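## Task

Bring plate E07 into nest OUT and leave the remaining two plates in their original nests. Every plate has to rest flat within its nest's locators, with its A1 well at the corner labelled A1, and must stay there without the robot holding it. Finish by releasing the plate and moving the grippers away.

## Robot and tools

Setup. Two simulated arms, left_arm and right_arm, each with six joints and a parallel gripper. One shared world frame is used: origin on the table surface midway between the arms, +x pointing out across the table, +z up, and left_arm sits on the +y side (the names do not match image sides). Nest OUT lies between the arms; the other nests form an arc in front of them, going clockwise when viewed from above: N1, N2, N3, RD. A fixed bar-code scanner next to RD reads a plate placed flat in RD with A1 at the A1 corner, once its view is clear. Well A1 is the plate's cut-off corner. The idle arm may be parked out of the way. Occasionally a held part gets tugged or a loose item gets pushed.

execute_actions. Argument actions is a list holding exactly one action (an empty list just returns state and images). An action may have rows, steps and until.
- rows: 1 to 15 rows, each applied for one control step (1/30 s). A row is one flat list of 14 numbers in [-1, 1] covering both arms: left_arm waist, shoulder, elbow, wrist pitch, wrist yaw, wrist roll, gripper opening, then the same seven for right_arm.
- Joint entries are offsets, not poses: each is measured from that arm's joint angles at the start of the action (the last angles reported), not from the previous row. They are scaled so 1.0 equals 1.264 rad (waist), 1.32 (shoulder), 1.276 (elbow), 1.83 (wrist pitch), 1.686 (wrist yaw), 2.022 (wrist roll). Joint ranges in rad: waist -2.880 to 2.880, shoulder 0.000 to 3.142, elbow 0.000 to 3.019, wrist pitch -1.693 to 1.571, wrist yaw -1.571 to 1.571, wrist roll -2.094 to 2.094. Asking for more than 0.019 rad outside a range gets the call rejected; true ends may differ by up to 0.019 rad, and a joint driven to its actual end reports "joint sent to its limit".
- Gripper opening is absolute: +1 fully open, -1 closed. Closing fully takes at least about 0.2 s.
- steps: integer 1 to 450, not fewer than the number of rows, default 15. After the last row each arm keeps heading for that row's target and the gripper keeps its command, so give big moves plenty of steps.
- until: stops the action at the first step where all conditions hold (the arms are not halted). Only the scanner can be named, with fields code (e.g. "e07", "no_read") or reads; use a plain value or [comparison, value] with =, !=, <, <=, >, >=; numbers need a comparison. Unknown names or out-of-range values reject the whole call.

Motion limits. Per step, each joint target stays within a lead of its measured angle: 0.264 rad waist, 0.32 shoulder, 0.276 elbow, 0.33 wrist pitch, 0.186 wrist yaw, 0.522 wrist roll; if targets would move the gripper over 70 mm from where it is, all are pulled back. Large moves therefore need several calls; an arm cut short may drift a little then stop, so send the rest next time. Tiny commanded moves of a few mm may do nothing. With zero offsets an arm can sag between actions: in a reply's first call command offsets that return it to the angles you want, then zeros, increasing the correction if a joint keeps falling short. While you are composing a reply the robot keeps holding the last command.

Gripper. Fingers point along the gripper's +z axis and close along its y axis. The reported end-effector point is between the pads, about 1 cm behind the fingertips. To hold something, command an opening below grip_measured: roughly 0.03 under gives a firm grip, less gives a lighter one. Readings can be offset by about 1 mm per gripper. Pad force tops out near 50 to 62 N, lower for parts under about 2 mm thick.

Results. The state line lists left_arm | right_arm end_effector_position (m) and end_effector_quat_wxyz in the world frame; printed positions get less accurate at long reach. Joint positions and Joint velocities give each arm's six joints (rad, rad/s) and finger gap (m, m/s; 0.094 fully open). grip_measured is the opening on the command scale. Scanner code is the current ID in lower case or no_read (never wrong); reads counts changes from no_read to an ID. "joint command not followed" means the clearance check altered or blocked that arm's joints; the arm drops its target. If an arm is forced too far from its target, both arms drop targets and the result says so. "too close" warnings count each arm's mounting plate and its half of the rear frame as part of that arm. MOTOR HOT appears from 85 °C; at 100 °C an OVER-TEMPERATURE FAULT makes that arm and gripper go limp and fall until cooled, so avoid long holds under load.

zoom_image. Arguments camera (cam_high, cam_low, cam_left_wrist or cam_right_wrist) and region [x0, y0, x1, y1] in pixels of that camera's latest 504x504 image, origin top-left, at most 504 by 504. Each camera comes with calibration (intrinsics K, distortion D, T_world_to_cam) that may be slightly off; wrist camera poses follow their arm's joint readings.

finished_scene. Argument scene (integer 1 or 2). Ends that scene irreversibly after the robot holds the last command, and reports success and the next task. Replying without any tool call ends everything.

Avoid: dropping or knocking anything off the table, letting the arms collide or press each other, slamming or pushing hard, and leaving plates supported only by a gripper. Release and withdraw before finishing.

Each tool is called as name(argument=value, ...) on one line, values as JSON.

## Session

I'll start by checking the current state.

execute_actions(actions=[])

Scene clock: 0.00 s.
left_arm: end_effector_position=(+0.1613, +0.8057, +0.1638) grip_measured=+1.000 end_effector_quat_wxyz=(+0.102, -0.034, +0.979, +0.171) | right_arm: end_effector_position=(+0.2524, +0.3189, +0.1948) grip_measured=+1.000 end_effector_quat_wxyz=(-0.203, -0.249, +0.930, +0.178)
Joint positions: left_arm=[ 1.409  1.479  1.15  -0.853  0.097  1.23   0.094] | right_arm=[ 1.173  2.109  2.095 -1.629 -0.543  0.45   0.094]
Joint velocities: left_arm=[-0.005 -0.024  0.007  0.002 -0.022 -0.081  0.   ] | right_arm=[-0.015 -0.015 -0.007  0.017 -0.022  0.007  0.   ]
scanner: code=no_read reads=0

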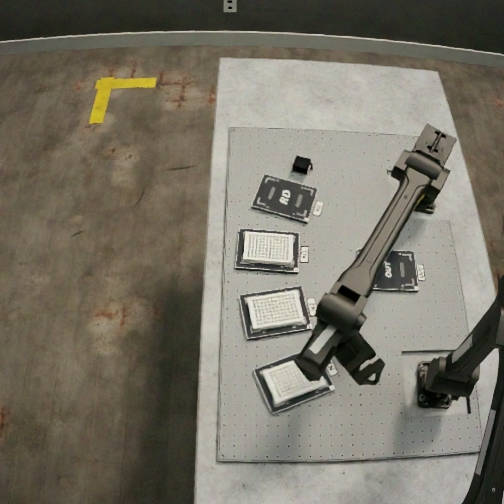

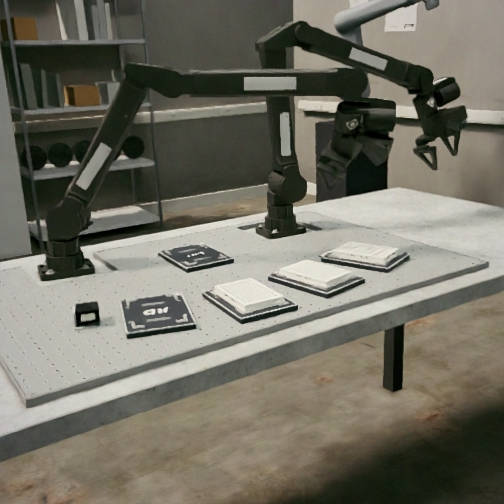

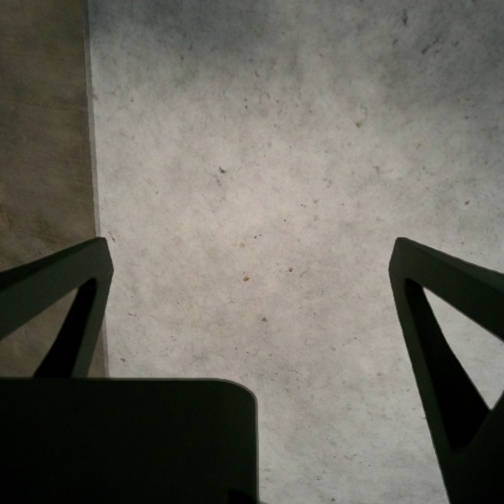

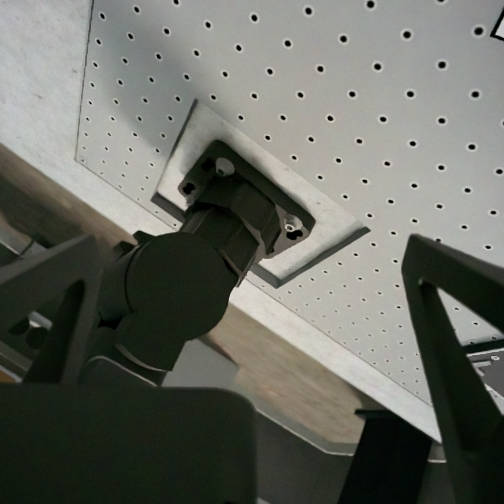

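zoom_image(camera="cam_high", region=[210, 140, 450, 430])

zoom_image(camera="cam_low", region=[60, 220, 430, 350])

Region (210, 140, 450, 430) of cam_high's 504x504 image, scaled by 1.738, with more detail than that image has; it fills the left 417 columns of this view, and the rest is white.

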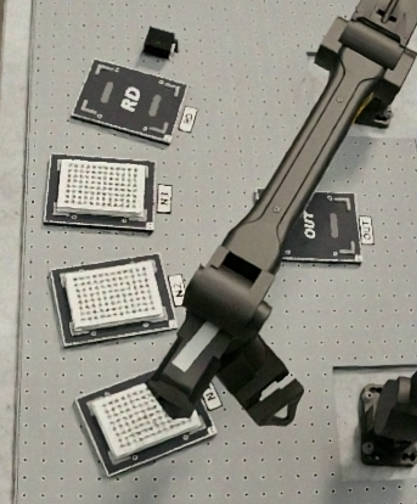

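Region (60, 220, 430, 350) of cam_low's 504x504 image, scaled by 1.362, with more detail than that image has; it fills the top 177 rows of this view, and the rest is white.

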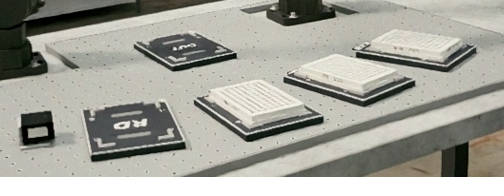

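zoom_image(camera="cam_low", region=[190, 260, 310, 330])

zoom_image(camera="cam_low", region=[260, 250, 380, 310])

zoom_image(camera="cam_low", region=[310, 230, 430, 285])

Region (190, 260, 310, 330) of cam_low's 504x504 image, scaled by 4.200, with more detail than that image has; it fills the top 294 rows of this view, and the rest is white.

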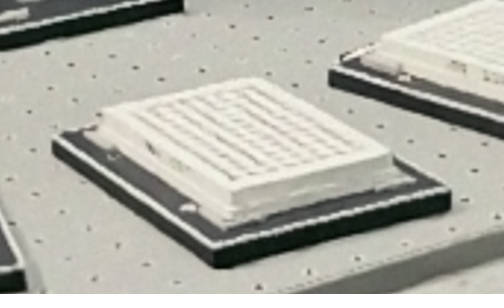

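Region (260, 250, 380, 310) of cam_low's 504x504 image, scaled by 4.200, with more detail than that image has.

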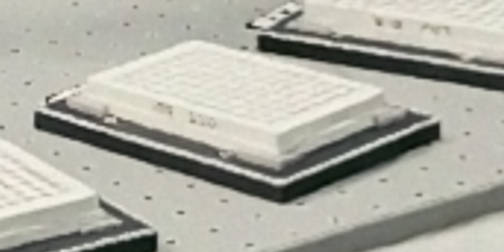

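Region (310, 230, 430, 285) of cam_low's 504x504 image, scaled by 4.200, with more detail than that image has; it fills the top 231 rows of this view, and the rest is white.

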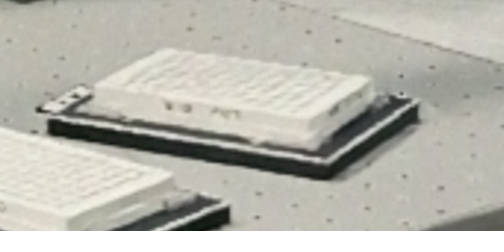

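zoom_image(camera="cam_high", region=[225, 145, 345, 285])

zoom_image(camera="cam_high", region=[225, 280, 345, 420])

zoom_image(camera="cam_high", region=[340, 220, 460, 320])

Region (225, 145, 345, 285) of cam_high's 504x504 image, scaled by 3.600, with more detail than that image has; it fills the left 432 columns of this view, and the rest is white.

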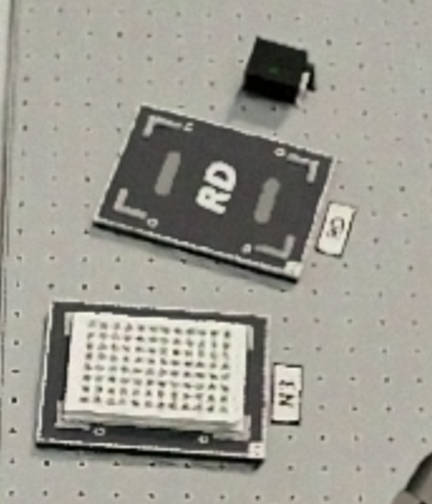

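Region (225, 280, 345, 420) of cam_high's 504x504 image, scaled by 3.600, with more detail than that image has; it fills the left 432 columns of this view, and the rest is white.

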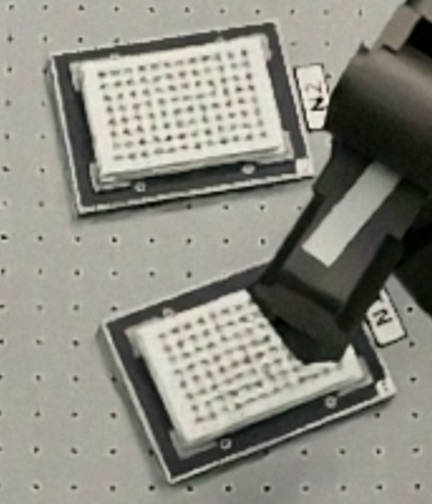

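Region (340, 220, 460, 320) of cam_high's 504x504 image, scaled by 4.200, with more detail than that image has.

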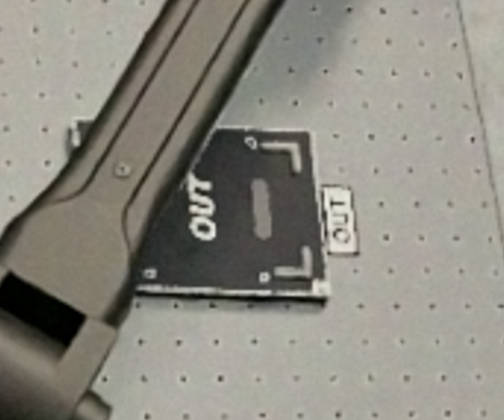

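zoom_image(camera="cam_high", region=[230, 222, 310, 282])

zoom_image(camera="cam_high", region=[235, 280, 320, 345])

zoom_image(camera="cam_high", region=[248, 345, 340, 420])

zoom_image(camera="cam_high", region=[245, 150, 330, 228])

Region (230, 222, 310, 282) of cam_high's 504x504 image, scaled by 6.300, with more detail than that image has; it fills the top 378 rows of this view, and the rest is white.

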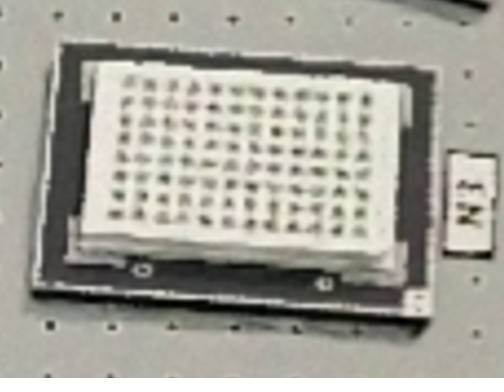

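Region (235, 280, 320, 345) of cam_high's 504x504 image, scaled by 5.929, with more detail than that image has; it fills the top 385 rows of this view, and the rest is white.

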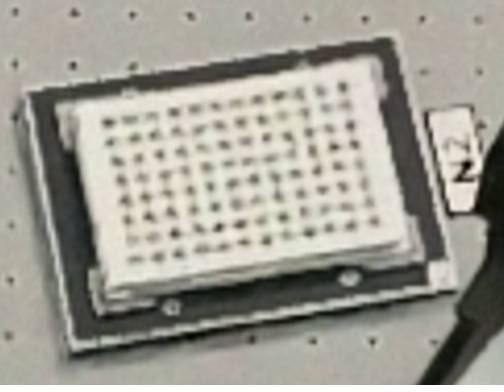

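Region (248, 345, 340, 420) of cam_high's 504x504 image, scaled by 5.478, with more detail than that image has; it fills the top 411 rows of this view, and the rest is white.

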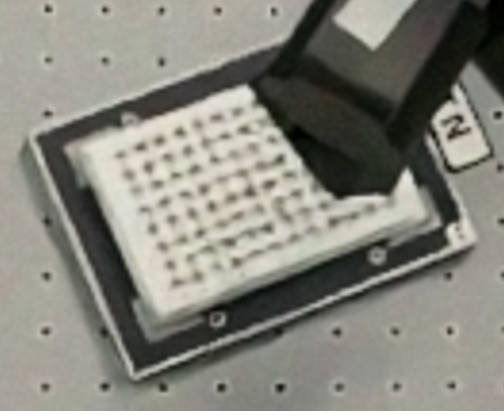

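Region (245, 150, 330, 228) of cam_high's 504x504 image, scaled by 5.929, with more detail than that image has; it fills the top 462 rows of this view, and the rest is white.

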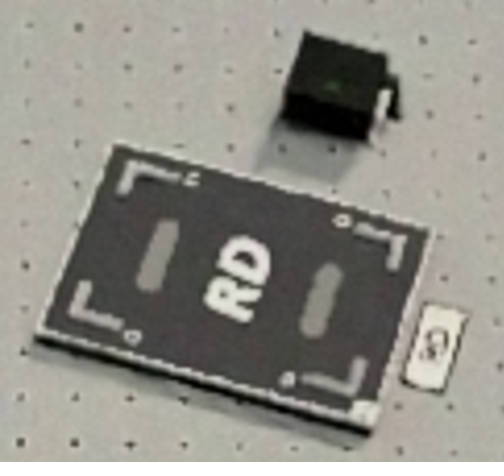

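zoom_image(camera="cam_low", region=[20, 10, 260, 290])

zoom_image(camera="cam_low", region=[240, 0, 490, 250])

Region (20, 10, 260, 290) of cam_low's 504x504 image, scaled by 1.800, with more detail than that image has; it fills the left 432 columns of this view, and the rest is white.

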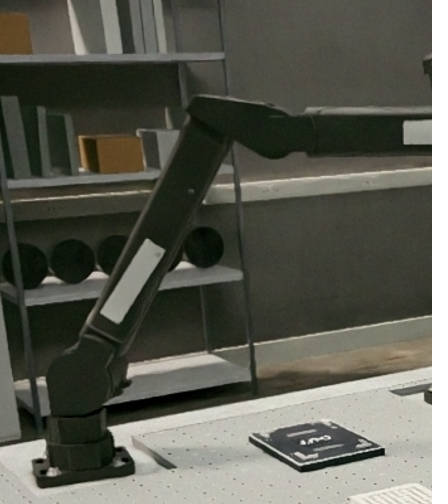

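Region (240, 0, 490, 250) of cam_low's 504x504 image, scaled by 2.016, with more detail than that image has.

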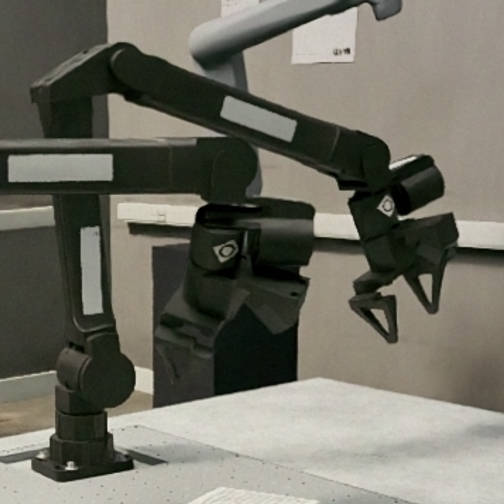

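execute_actions(actions=[{"rows": [[-0.4, 0, 0, 0, -0.058, -0.153, 1, -0.596, 0, 0, 0.04, 0.322, 0.68, 1]], "steps": 45}])

Scene clock: 121.50 s.
left_arm: end_effector_position=(+0.3659, +0.6887, +0.1631) grip_measured=+1.000 end_effector_quat_wxyz=(+0.123, +0.058, +0.979, +0.149) | right_arm: end_effector_position=(+0.6114, -0.1058, +0.1695) grip_measured=+1.000 end_effector_quat_wxyz=(-0.002, +0.704, +0.711, -0.004)
Joint positions: left_arm=[ 0.909  1.479  1.15  -0.853 -0.001  0.938  0.094] | right_arm=[ 0.427  2.109  2.095 -1.566  0.     1.809  0.094]
Joint velocities: left_arm=[ 0.005 -0.005 -0.007  0.007 -0.007 -0.007  0.   ] | right_arm=[ 0.093 -0.024 -0.017  0.002  0.022 -0.022  0.   ]
scanner: code=no_read reads=0
camera_calibration (this result's frames):
cam_left_wrist: T_world_to_cam=[[-0.0644984, -0.950381, -0.304328, 0.72781], [-0.932682, -0.0510427, 0.35707, 0.324735], [-0.354887, 0.306871, -0.883111, 0.18486], [0, 0, 0, 1]] pos_world=[0.415422, 0.651544, 0.268791]
cam_right_wrist: T_world_to_cam=[[-0.999739, -0.00480081, 0.0223431, 0.605481], [0.00901437, 0.815571, 0.578587, -0.00670412], [-0.0210001, 0.578638, -0.815314, 0.332631], [0, 0, 0, 1]] pos_world=[0.612369, -0.184098, 0.26155]

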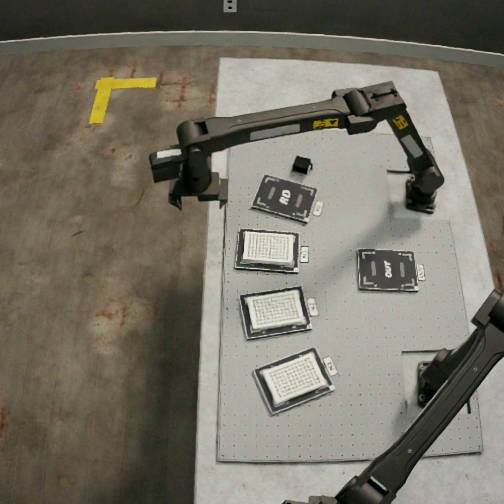

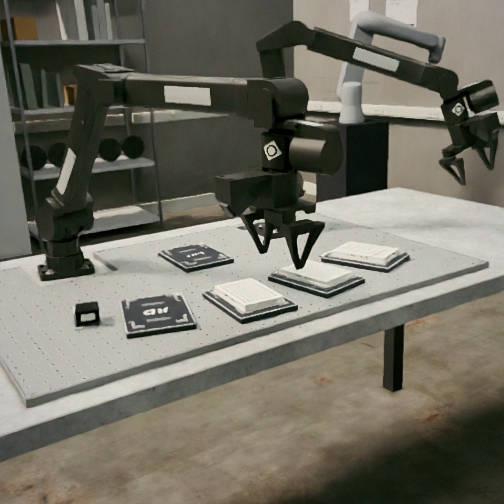

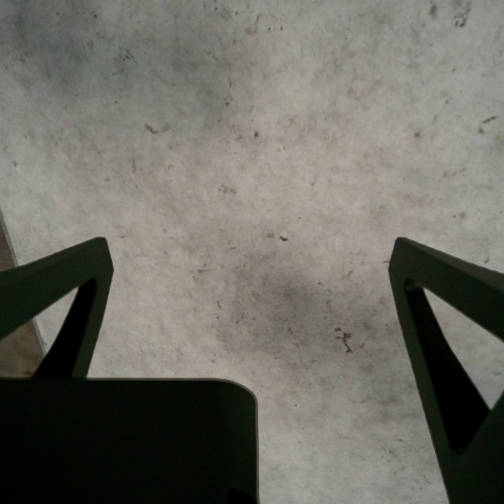

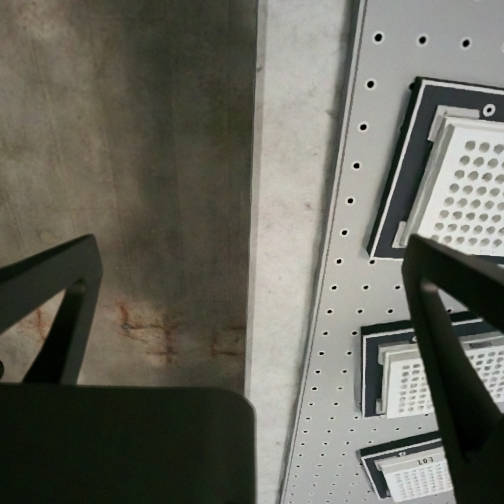

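zoom_image(camera="cam_right_wrist", region=[350, 300, 504, 504])

Region (350, 300, 504, 504) of cam_right_wrist's 504x504 image, scaled by 2.471, with more detail than that image has; it fills the left 380 columns of this view, and the rest is white.

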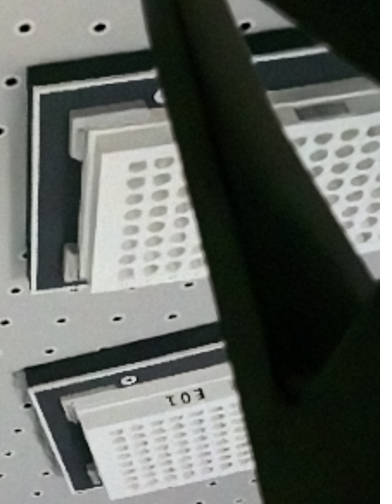

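execute_actions(actions=[{"rows": [[0, 0, 1.0, 0.466, 0, 0, 1, -0.1226, -0.364, -0.558, 0.131, 0, -0.0717, 1]], "steps": 50}])

Scene clock: 243.17 s.
left_arm: end_effector_position=(+0.4766, +0.8069, +0.6397) grip_measured=+1.000 end_effector_quat_wxyz=(+0.485, +0.039, +0.650, +0.584) | right_arm: end_effector_position=(+0.4559, -0.2267, +0.1764) grip_measured=+1.000 end_effector_quat_wxyz=(+0.004, +0.714, +0.700, +0.004)
Joint positions: left_arm=[ 0.909  1.484  1.719 -0.082 -0.001  0.938  0.094] | right_arm=[ 0.262  1.61   1.389 -1.338  0.     1.674  0.094]
Joint velocities: left_arm=[ 0.015 -0.005  0.442  0.007  0.007  0.037  0.   ] | right_arm=[-0.005 -0.015 -0.002 -0.002 -0.037  0.022  0.   ]
scanner: code=no_read reads=0
camera_calibration (this result's frames):
cam_left_wrist: T_world_to_cam=[[0.524128, -0.321779, -0.78851, 0.514389], [-0.816613, 0.0729083, -0.572562, 0.703231], [0.241727, 0.944003, -0.224556, -0.610933], [0, 0, 0, 1]] pos_world=[0.452341, 0.690971, 0.671056]
cam_right_wrist: T_world_to_cam=[[-0.999688, 0.0249002, 0.00174512, 0.459636], [0.0212698, 0.813175, 0.581631, 0.0826022], [0.0130636, 0.581487, -0.813451, 0.389733], [0, 0, 0, 1]] pos_world=[0.452645, -0.30524, 0.268183]

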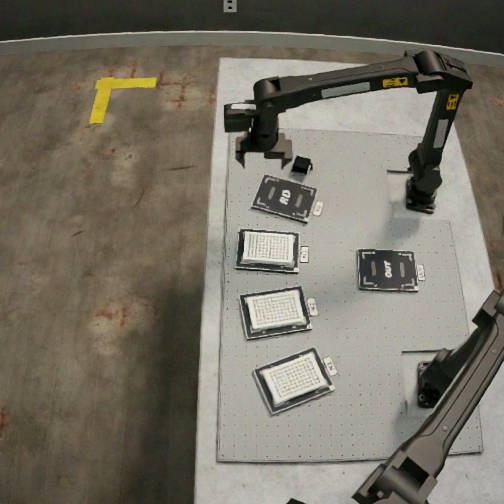

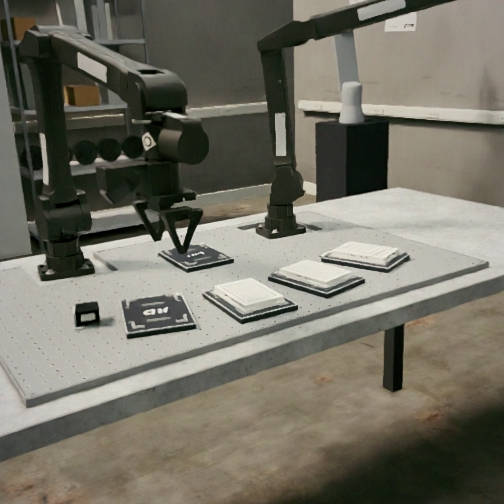

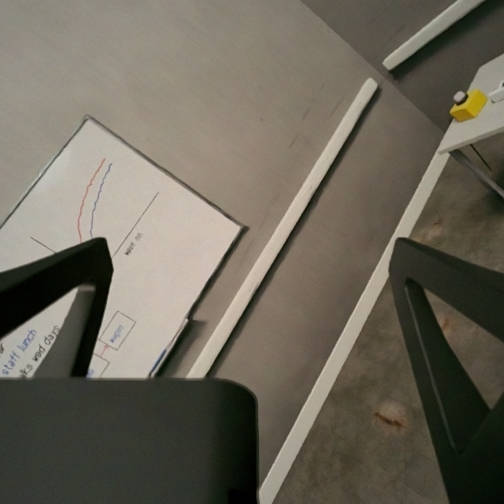

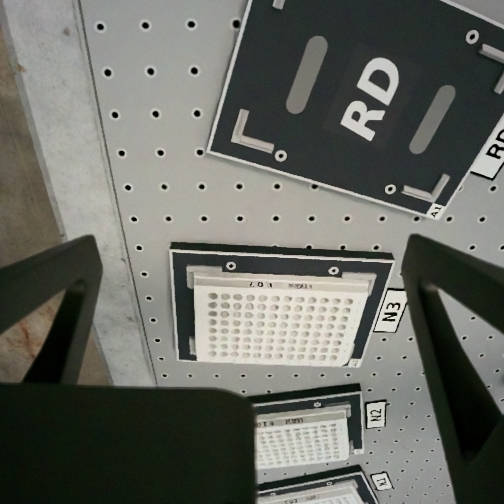

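zoom_image(camera="cam_right_wrist", region=[200, 255, 380, 315])

zoom_image(camera="cam_right_wrist", region=[240, 385, 380, 504])

Region (200, 255, 380, 315) of cam_right_wrist's 504x504 image, scaled by 2.800, with more detail than that image has.

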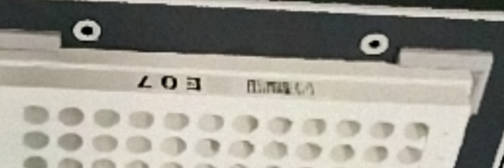

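Region (240, 385, 380, 504) of cam_right_wrist's 504x504 image, scaled by 3.600, with more detail than that image has; it fills the top 428 rows of this view, and the rest is white.

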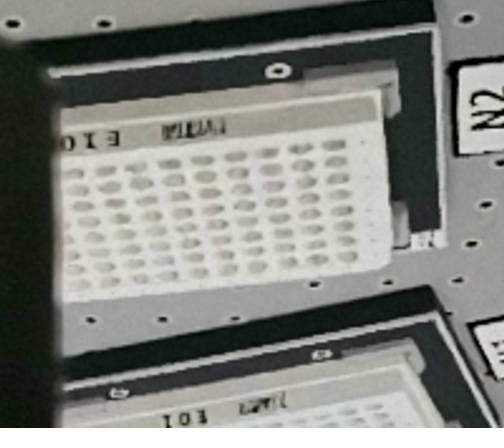

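zoom_image(camera="cam_right_wrist", region=[160, 235, 410, 380])

Region (160, 235, 410, 380) of cam_right_wrist's 504x504 image, scaled by 2.016, with more detail than that image has; it fills the top 292 rows of this view, and the rest is white.

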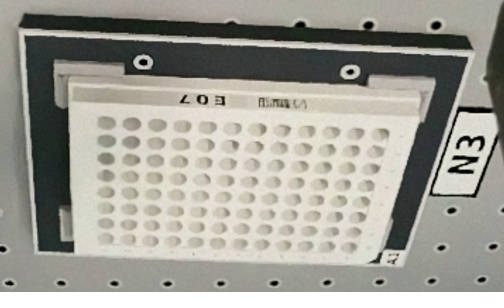

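zoom_image(camera="cam_right_wrist", region=[165, 240, 265, 310])

zoom_image(camera="cam_right_wrist", region=[310, 245, 410, 315])

zoom_image(camera="cam_right_wrist", region=[165, 320, 265, 380])

zoom_image(camera="cam_right_wrist", region=[300, 320, 400, 380])

Region (165, 240, 265, 310) of cam_right_wrist's 504x504 image, scaled by 5.040, with more detail than that image has; it fills the top 353 rows of this view, and the rest is white.

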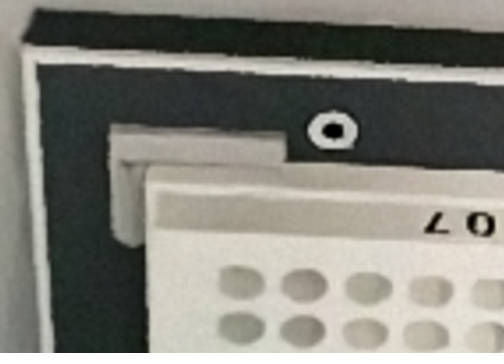

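Region (310, 245, 410, 315) of cam_right_wrist's 504x504 image, scaled by 5.040, with more detail than that image has; it fills the top 353 rows of this view, and the rest is white.

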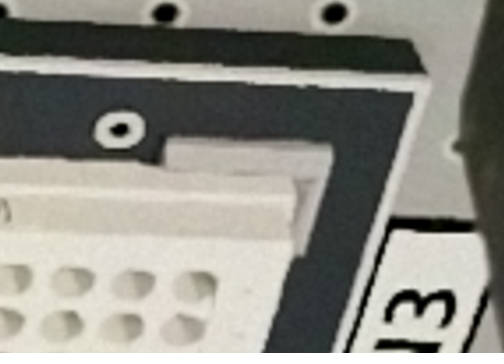

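Region (165, 320, 265, 380) of cam_right_wrist's 504x504 image, scaled by 5.040, with more detail than that image has; it fills the top 302 rows of this view, and the rest is white.

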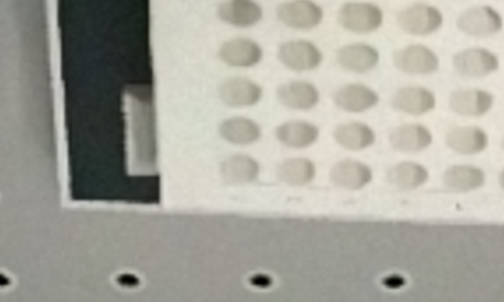

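Region (300, 320, 400, 380) of cam_right_wrist's 504x504 image, scaled by 5.040, with more detail than that image has; it fills the top 302 rows of this view, and the rest is white.

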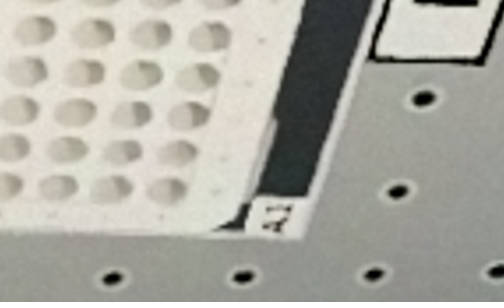

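execute_actions(actions=[])

Scene clock: 363.17 s.
left_arm: end_effector_position=(+0.4711, +0.8011, +0.6723) grip_measured=+1.000 end_effector_quat_wxyz=(+0.497, +0.037, +0.627, +0.599) | right_arm: end_effector_position=(+0.4559, -0.2267, +0.1764) grip_measured=+1.000 end_effector_quat_wxyz=(+0.004, +0.714, +0.700, +0.004)
Joint positions: left_arm=[ 0.909  1.483  1.767 -0.073 -0.001  0.938  0.094] | right_arm=[ 0.262  1.61   1.389 -1.338  0.     1.674  0.094]
Joint velocities: left_arm=[ 0.015 -0.015 -0.007 -0.002  0.037 -0.037  0.   ] | right_arm=[ 0.015 -0.015 -0.012 -0.017  0.051 -0.037  0.   ]
scanner: code=no_read reads=0
camera_calibration (this result's frames):
cam_left_wrist: T_world_to_cam=[[0.555627, -0.288141, -0.779906, 0.493492], [-0.79304, 0.0980824, -0.601221, 0.70581], [0.249732, 0.952552, -0.17401, -0.641344], [0, 0, 0, 1]] pos_world=[0.445702, 0.683881, 0.697625]
cam_right_wrist: T_world_to_cam=[[-0.999688, 0.0249002, 0.00174512, 0.459636], [0.0212698, 0.813175, 0.581631, 0.0826022], [0.0130636, 0.581487, -0.813451, 0.389733], [0, 0, 0, 1]] pos_world=[0.452645, -0.30524, 0.268183]

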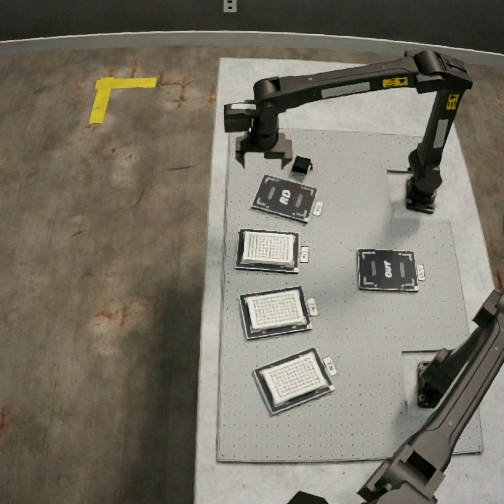

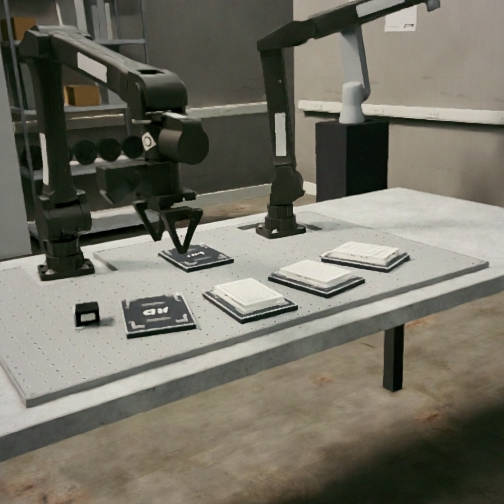

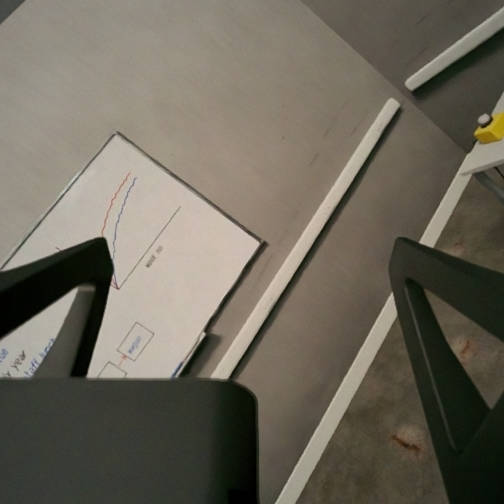

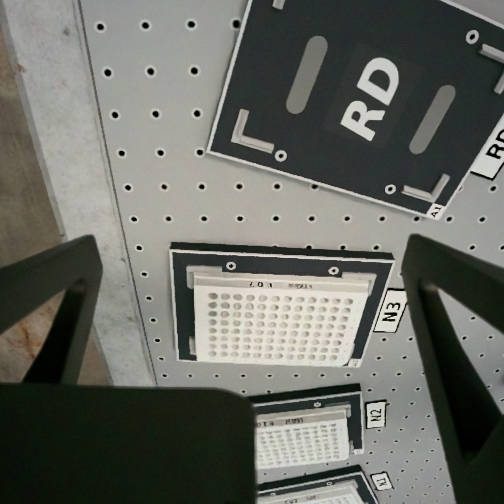

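execute_actions(actions=[{"rows": [[0, 0.01, 0.92, 0.04, 0, 0, 1, 0.272, 0.101, -0.0292, 0.0868, 0, -0.5757, 1]], "steps": 45}])

Scene clock: 387.20 s.
left_arm: end_effector_position=(+0.2580, +0.5735, +1.0711) grip_measured=+1.000 end_effector_quat_wxyz=(+0.618, +0.015, +0.253, +0.744) | right_arm: end_effector_position=(+0.4365, -0.0563, +0.1047) grip_measured=+1.000 end_effector_quat_wxyz=(-0.001, +0.045, +0.999, -0.000)
Joint positions: left_arm=[ 0.909  1.505  2.626 -0.063 -0.001  0.938  0.094] | right_arm=[ 0.608  1.735  1.352 -1.19  -0.     0.52   0.094]
Joint velocities: left_arm=[ 0.005 -0.015  0.828  0.027  0.007 -0.051  0.   ] | right_arm=[-0.005 -0.005  0.007  0.002  0.007 -0.037  0.   ]
scanner: code=no_read reads=0
camera_calibration (this result's frames):
cam_left_wrist: T_world_to_cam=[[0.915804, 0.0964969, -0.38986, 0.126089], [-0.376766, 0.542628, -0.750735, 0.59671], [0.139105, 0.834412, 0.533297, -0.963231], [0, 0, 0, 1]] pos_world=[0.243338, 0.467773, 1.01082]
cam_right_wrist: T_world_to_cam=[[-0.0948126, -0.995404, 0.0134547, -0.0174926], [-0.808888, 0.084911, 0.581799, 0.30747], [-0.580267, 0.0442785, -0.813221, 0.461265], [0, 0, 0, 1]] pos_world=[0.514707, -0.0639439, 0.19646]

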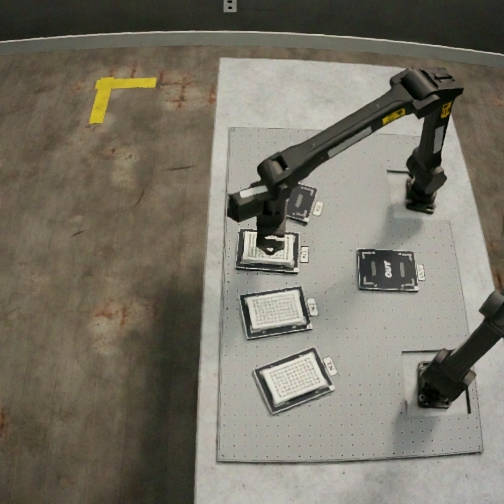

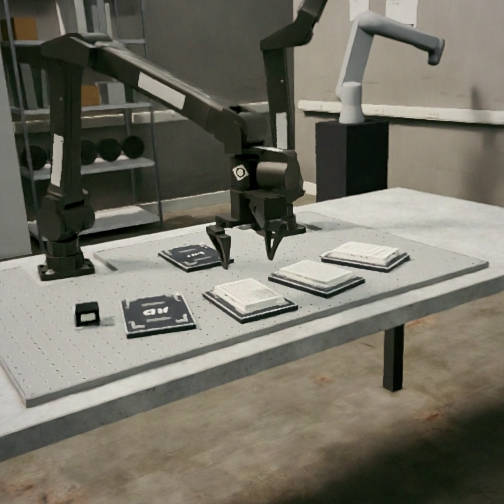

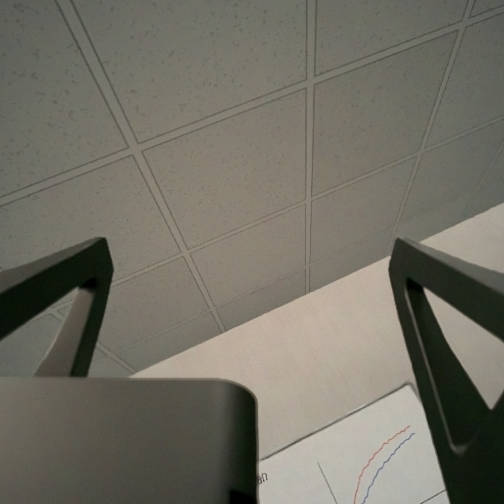

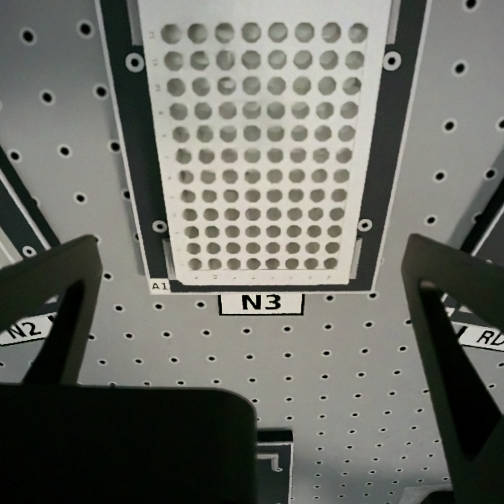

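zoom_image(camera="cam_right_wrist", region=[140, 220, 390, 320])

zoom_image(camera="cam_right_wrist", region=[100, 0, 440, 100])

Region (140, 220, 390, 320) of cam_right_wrist's 504x504 image, scaled by 2.016, with more detail than that image has; it fills the top 202 rows of this view, and the rest is white.

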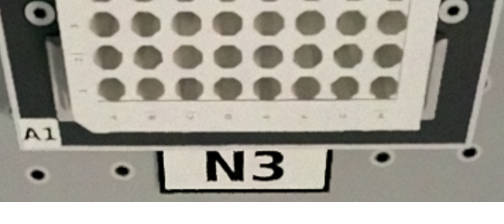

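Region (100, 0, 440, 100) of cam_right_wrist's 504x504 image, scaled by 1.482, with more detail than that image has; it fills the top 148 rows of this view, and the rest is white.

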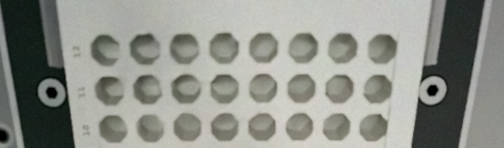

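execute_actions(actions=[{"rows": [[0, 0, 0.2, 0.02, 0, 0, 1, -0.013, 0.0508, -0.040, 0.0672, 0, -0.0148, 1]], "steps": 22}])

Scene clock: 453.90 s.
left_arm: end_effector_position=(+0.1438, +0.4515, +1.1287) grip_measured=+1.000 end_effector_quat_wxyz=(+0.635, +0.006, +0.112, +0.765) | right_arm: end_effector_position=(+0.4417, -0.0562, +0.0619) grip_measured=+1.000 end_effector_quat_wxyz=(+0.003, +0.037, +0.999, +0.002)
Joint positions: left_arm=[ 0.909  1.492  2.878 -0.04  -0.001  0.938  0.094] | right_arm=[ 0.604  1.788  1.303 -1.079 -0.     0.499  0.094]
Joint velocities: left_arm=[ 0.005  0.024 -0.002 -0.012  0.037  0.007  0.   ] | right_arm=[-0.015 -0.015  0.032  0.002  0.037 -0.081  0.   ]
scanner: code=no_read reads=0
camera_calibration (this result's frames):
cam_left_wrist: T_world_to_cam=[[0.971981, 0.156489, -0.175395, -0.0123629], [-0.234555, 0.694496, -0.680191, 0.494432], [0.015369, 0.702273, 0.711742, -1.00026], [0, 0, 0, 1]] pos_world=[0.143361, 0.361007, 1.04606]
cam_right_wrist: T_world_to_cam=[[-0.0785628, -0.996867, 0.00919126, -0.0233645], [-0.814792, 0.0695204, 0.57557, 0.338715], [-0.574406, 0.0377294, -0.817701, 0.42685], [0, 0, 0, 1]] pos_world=[0.519332, -0.0629437, 0.154297]

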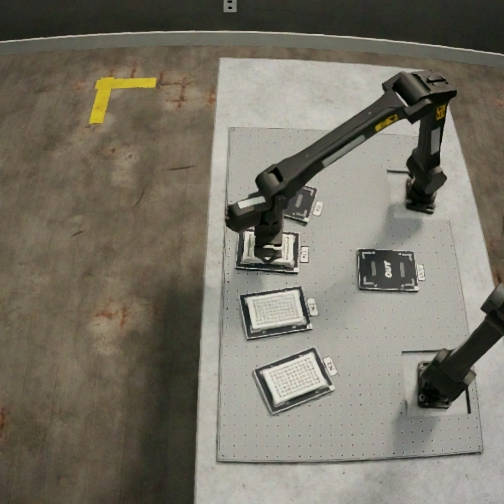

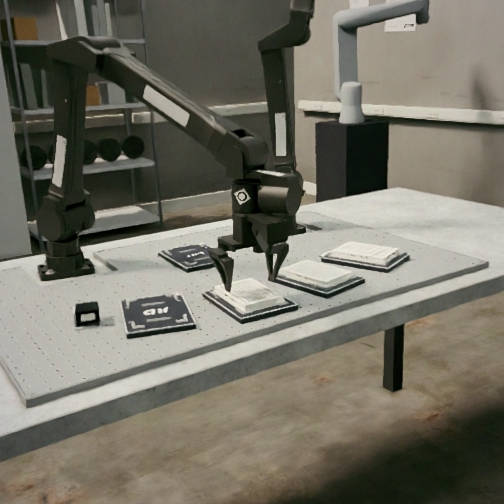

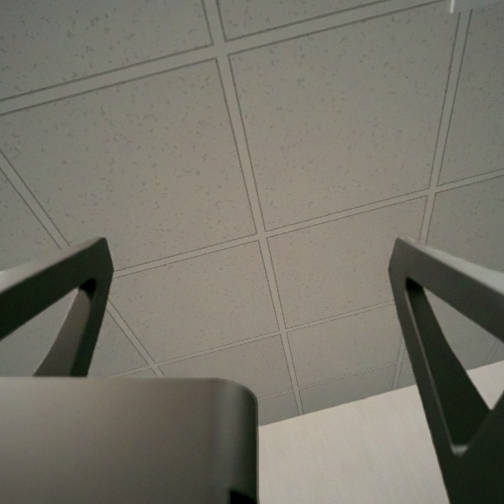

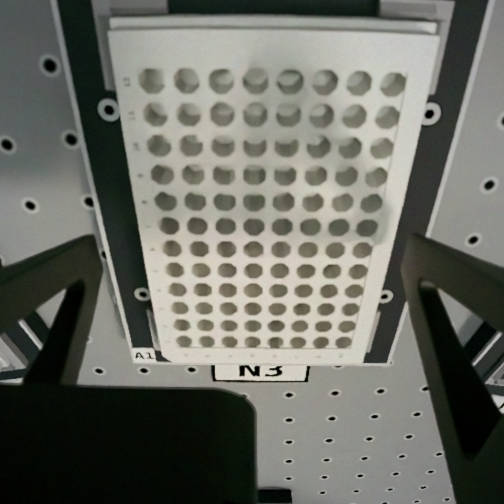

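zoom_image(camera="cam_right_wrist", region=[60, 200, 440, 380])

zoom_image(camera="cam_right_wrist", region=[80, 0, 460, 130])

Region (60, 200, 440, 380) of cam_right_wrist's 504x504 image, scaled by 1.326, with more detail than that image has; it fills the top 239 rows of this view, and the rest is white.

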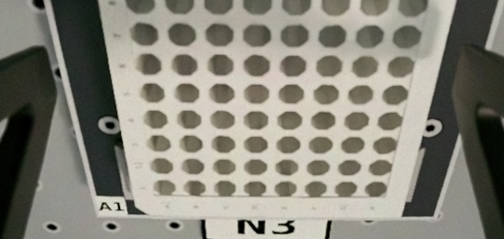

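Region (80, 0, 460, 130) of cam_right_wrist's 504x504 image, scaled by 1.326, with more detail than that image has; it fills the top 172 rows of this view, and the rest is white.

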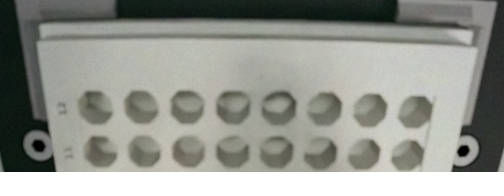

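execute_actions(actions=[{"rows": [[0, 0, 0, 0, 0, 0, 1, -0.0182, 0.0218, -0.0089, 0.0154, 0, -0.0099, 1]], "steps": 15}])

Scene clock: 515.20 s.
left_arm: end_effector_position=(+0.1506, +0.4587, +1.1270) grip_measured=+1.000 end_effector_quat_wxyz=(+0.634, +0.007, +0.116, +0.764) | right_arm: end_effector_position=(+0.4469, -0.0612, +0.0611) grip_measured=+1.000 end_effector_quat_wxyz=(+0.009, +0.038, +0.999, +0.005)
Joint positions: left_arm=[ 0.909  1.502  2.878 -0.04  -0.001  0.938  0.094] | right_arm=[ 0.591  1.788  1.301 -1.063 -0.     0.489  0.094]
Joint velocities: left_arm=[-0.015 -0.015 -0.002  0.007  0.037 -0.007  0.   ] | right_arm=[-0.024  0.005 -0.017  0.002  0.022 -0.007  0.   ]
scanner: code=no_read reads=0
camera_calibration (this result's frames):
cam_left_wrist: T_world_to_cam=[[0.970766, 0.155191, -0.183109, -0.0108844], [-0.239178, 0.689559, -0.683595, 0.49667], [0.0201765, 0.707406, 0.706519, -1.00144], [0, 0, 0, 1]] pos_world=[0.149564, 0.367631, 1.04506]
cam_right_wrist: T_world_to_cam=[[-0.0812985, -0.996685, 0.00310991, -0.0262816], [-0.821406, 0.0687678, 0.566183, 0.347248], [-0.56452, 0.0434754, -0.824273, 0.425638], [0, 0, 0, 1]] pos_world=[0.523376, -0.0685787, 0.154318]

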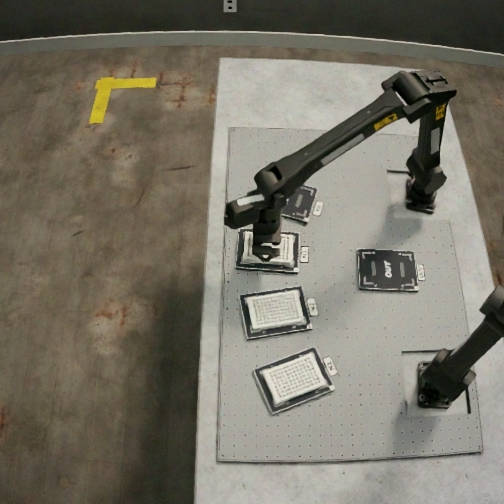

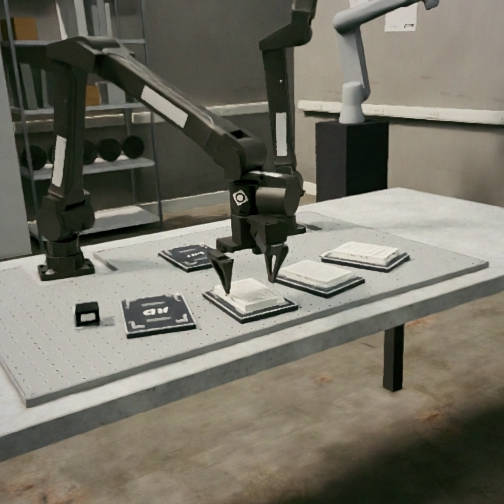

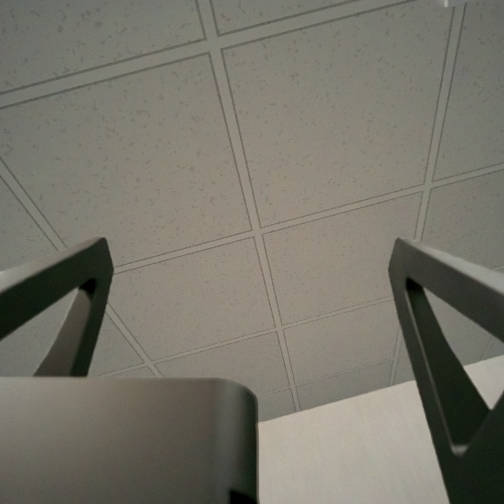

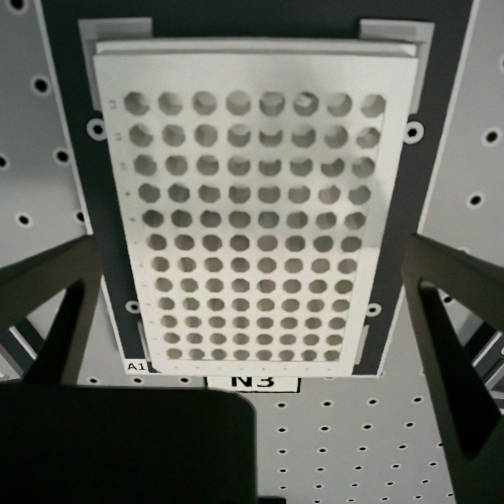

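zoom_image(camera="cam_right_wrist", region=[60, 210, 440, 380])

zoom_image(camera="cam_right_wrist", region=[60, 10, 440, 150])

Region (60, 210, 440, 380) of cam_right_wrist's 504x504 image, scaled by 1.326, with more detail than that image has; it fills the top 225 rows of this view, and the rest is white.

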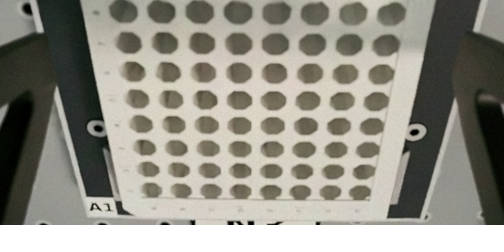

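Region (60, 10, 440, 150) of cam_right_wrist's 504x504 image, scaled by 1.326, with more detail than that image has; it fills the top 186 rows of this view, and the rest is white.

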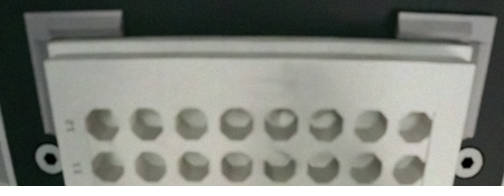

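execute_actions(actions=[{"rows": [[0, 0, 0, 0, 0, 0, 1, 0, 0.0345, -0.0188, 0.0232, 0, 0, 1]], "steps": 15}])

Scene clock: 568.70 s.
left_arm: end_effector_position=(+0.1506, +0.4587, +1.1270) grip_measured=+1.000 end_effector_quat_wxyz=(+0.634, +0.007, +0.116, +0.764) | right_arm: end_effector_position=(+0.4454, -0.0619, +0.0457) grip_measured=+1.000 end_effector_quat_wxyz=(+0.006, +0.038, +0.999, +0.003)
Joint positions: left_arm=[ 0.909  1.502  2.878 -0.04  -0.001  0.938  0.094] | right_arm=[ 0.591  1.807  1.283 -1.033 -0.     0.488  0.094]
Joint velocities: left_arm=[-0.005  0.005  0.007 -0.002 -0.037 -0.022  0.   ] | right_arm=[ 0.005 -0.024 -0.037 -0.007 -0.051 -0.022  0.   ]
scanner: code=no_read reads=0
camera_calibration (this result's frames):
cam_left_wrist: T_world_to_cam=[[0.970766, 0.155191, -0.183109, -0.0108844], [-0.239178, 0.689559, -0.683595, 0.49667], [0.0201765, 0.707406, 0.706519, -1.00144], [0, 0, 0, 1]] pos_world=[0.149564, 0.367631, 1.04506]
cam_right_wrist: T_world_to_cam=[[-0.0808886, -0.996703, 0.00636907, -0.0273502], [-0.817856, 0.0700238, 0.571146, 0.353003], [-0.569709, 0.0409902, -0.820824, 0.414169], [0, 0, 0, 1]] pos_world=[0.522449, -0.0689555, 0.138518]

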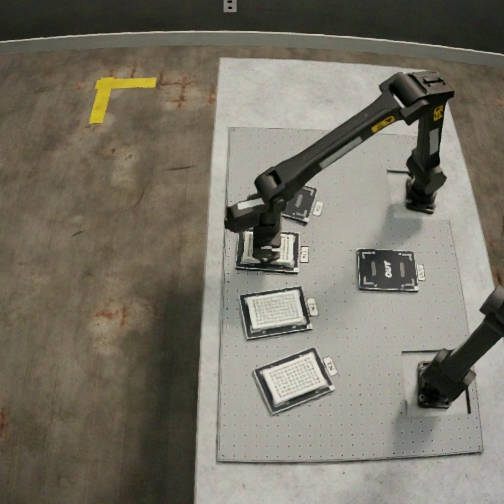

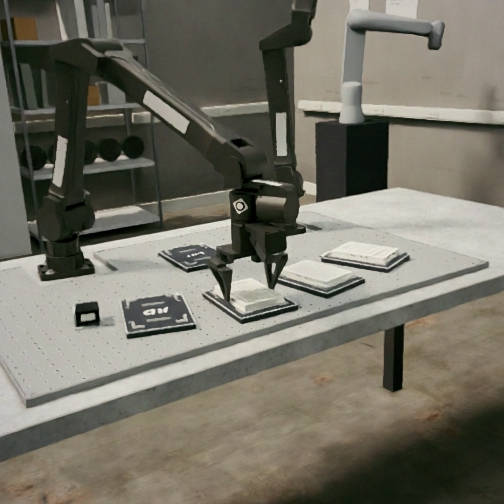

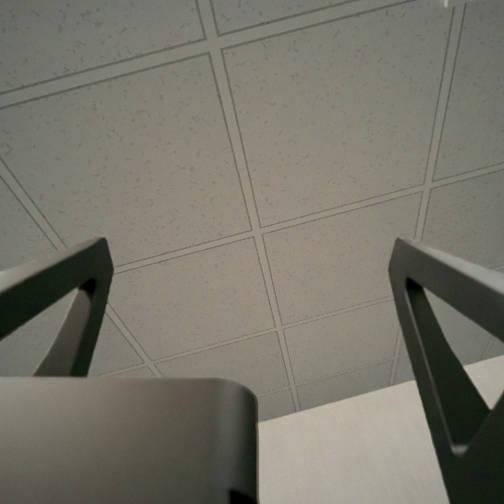

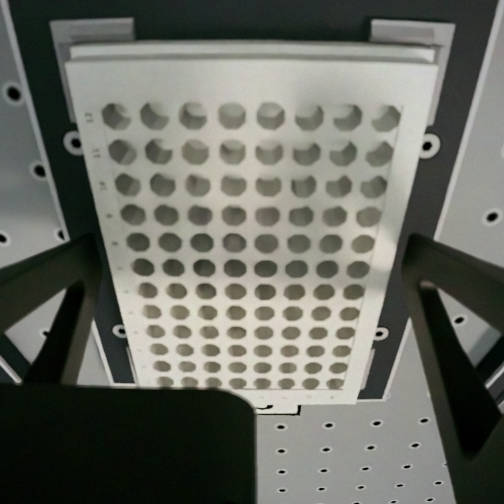

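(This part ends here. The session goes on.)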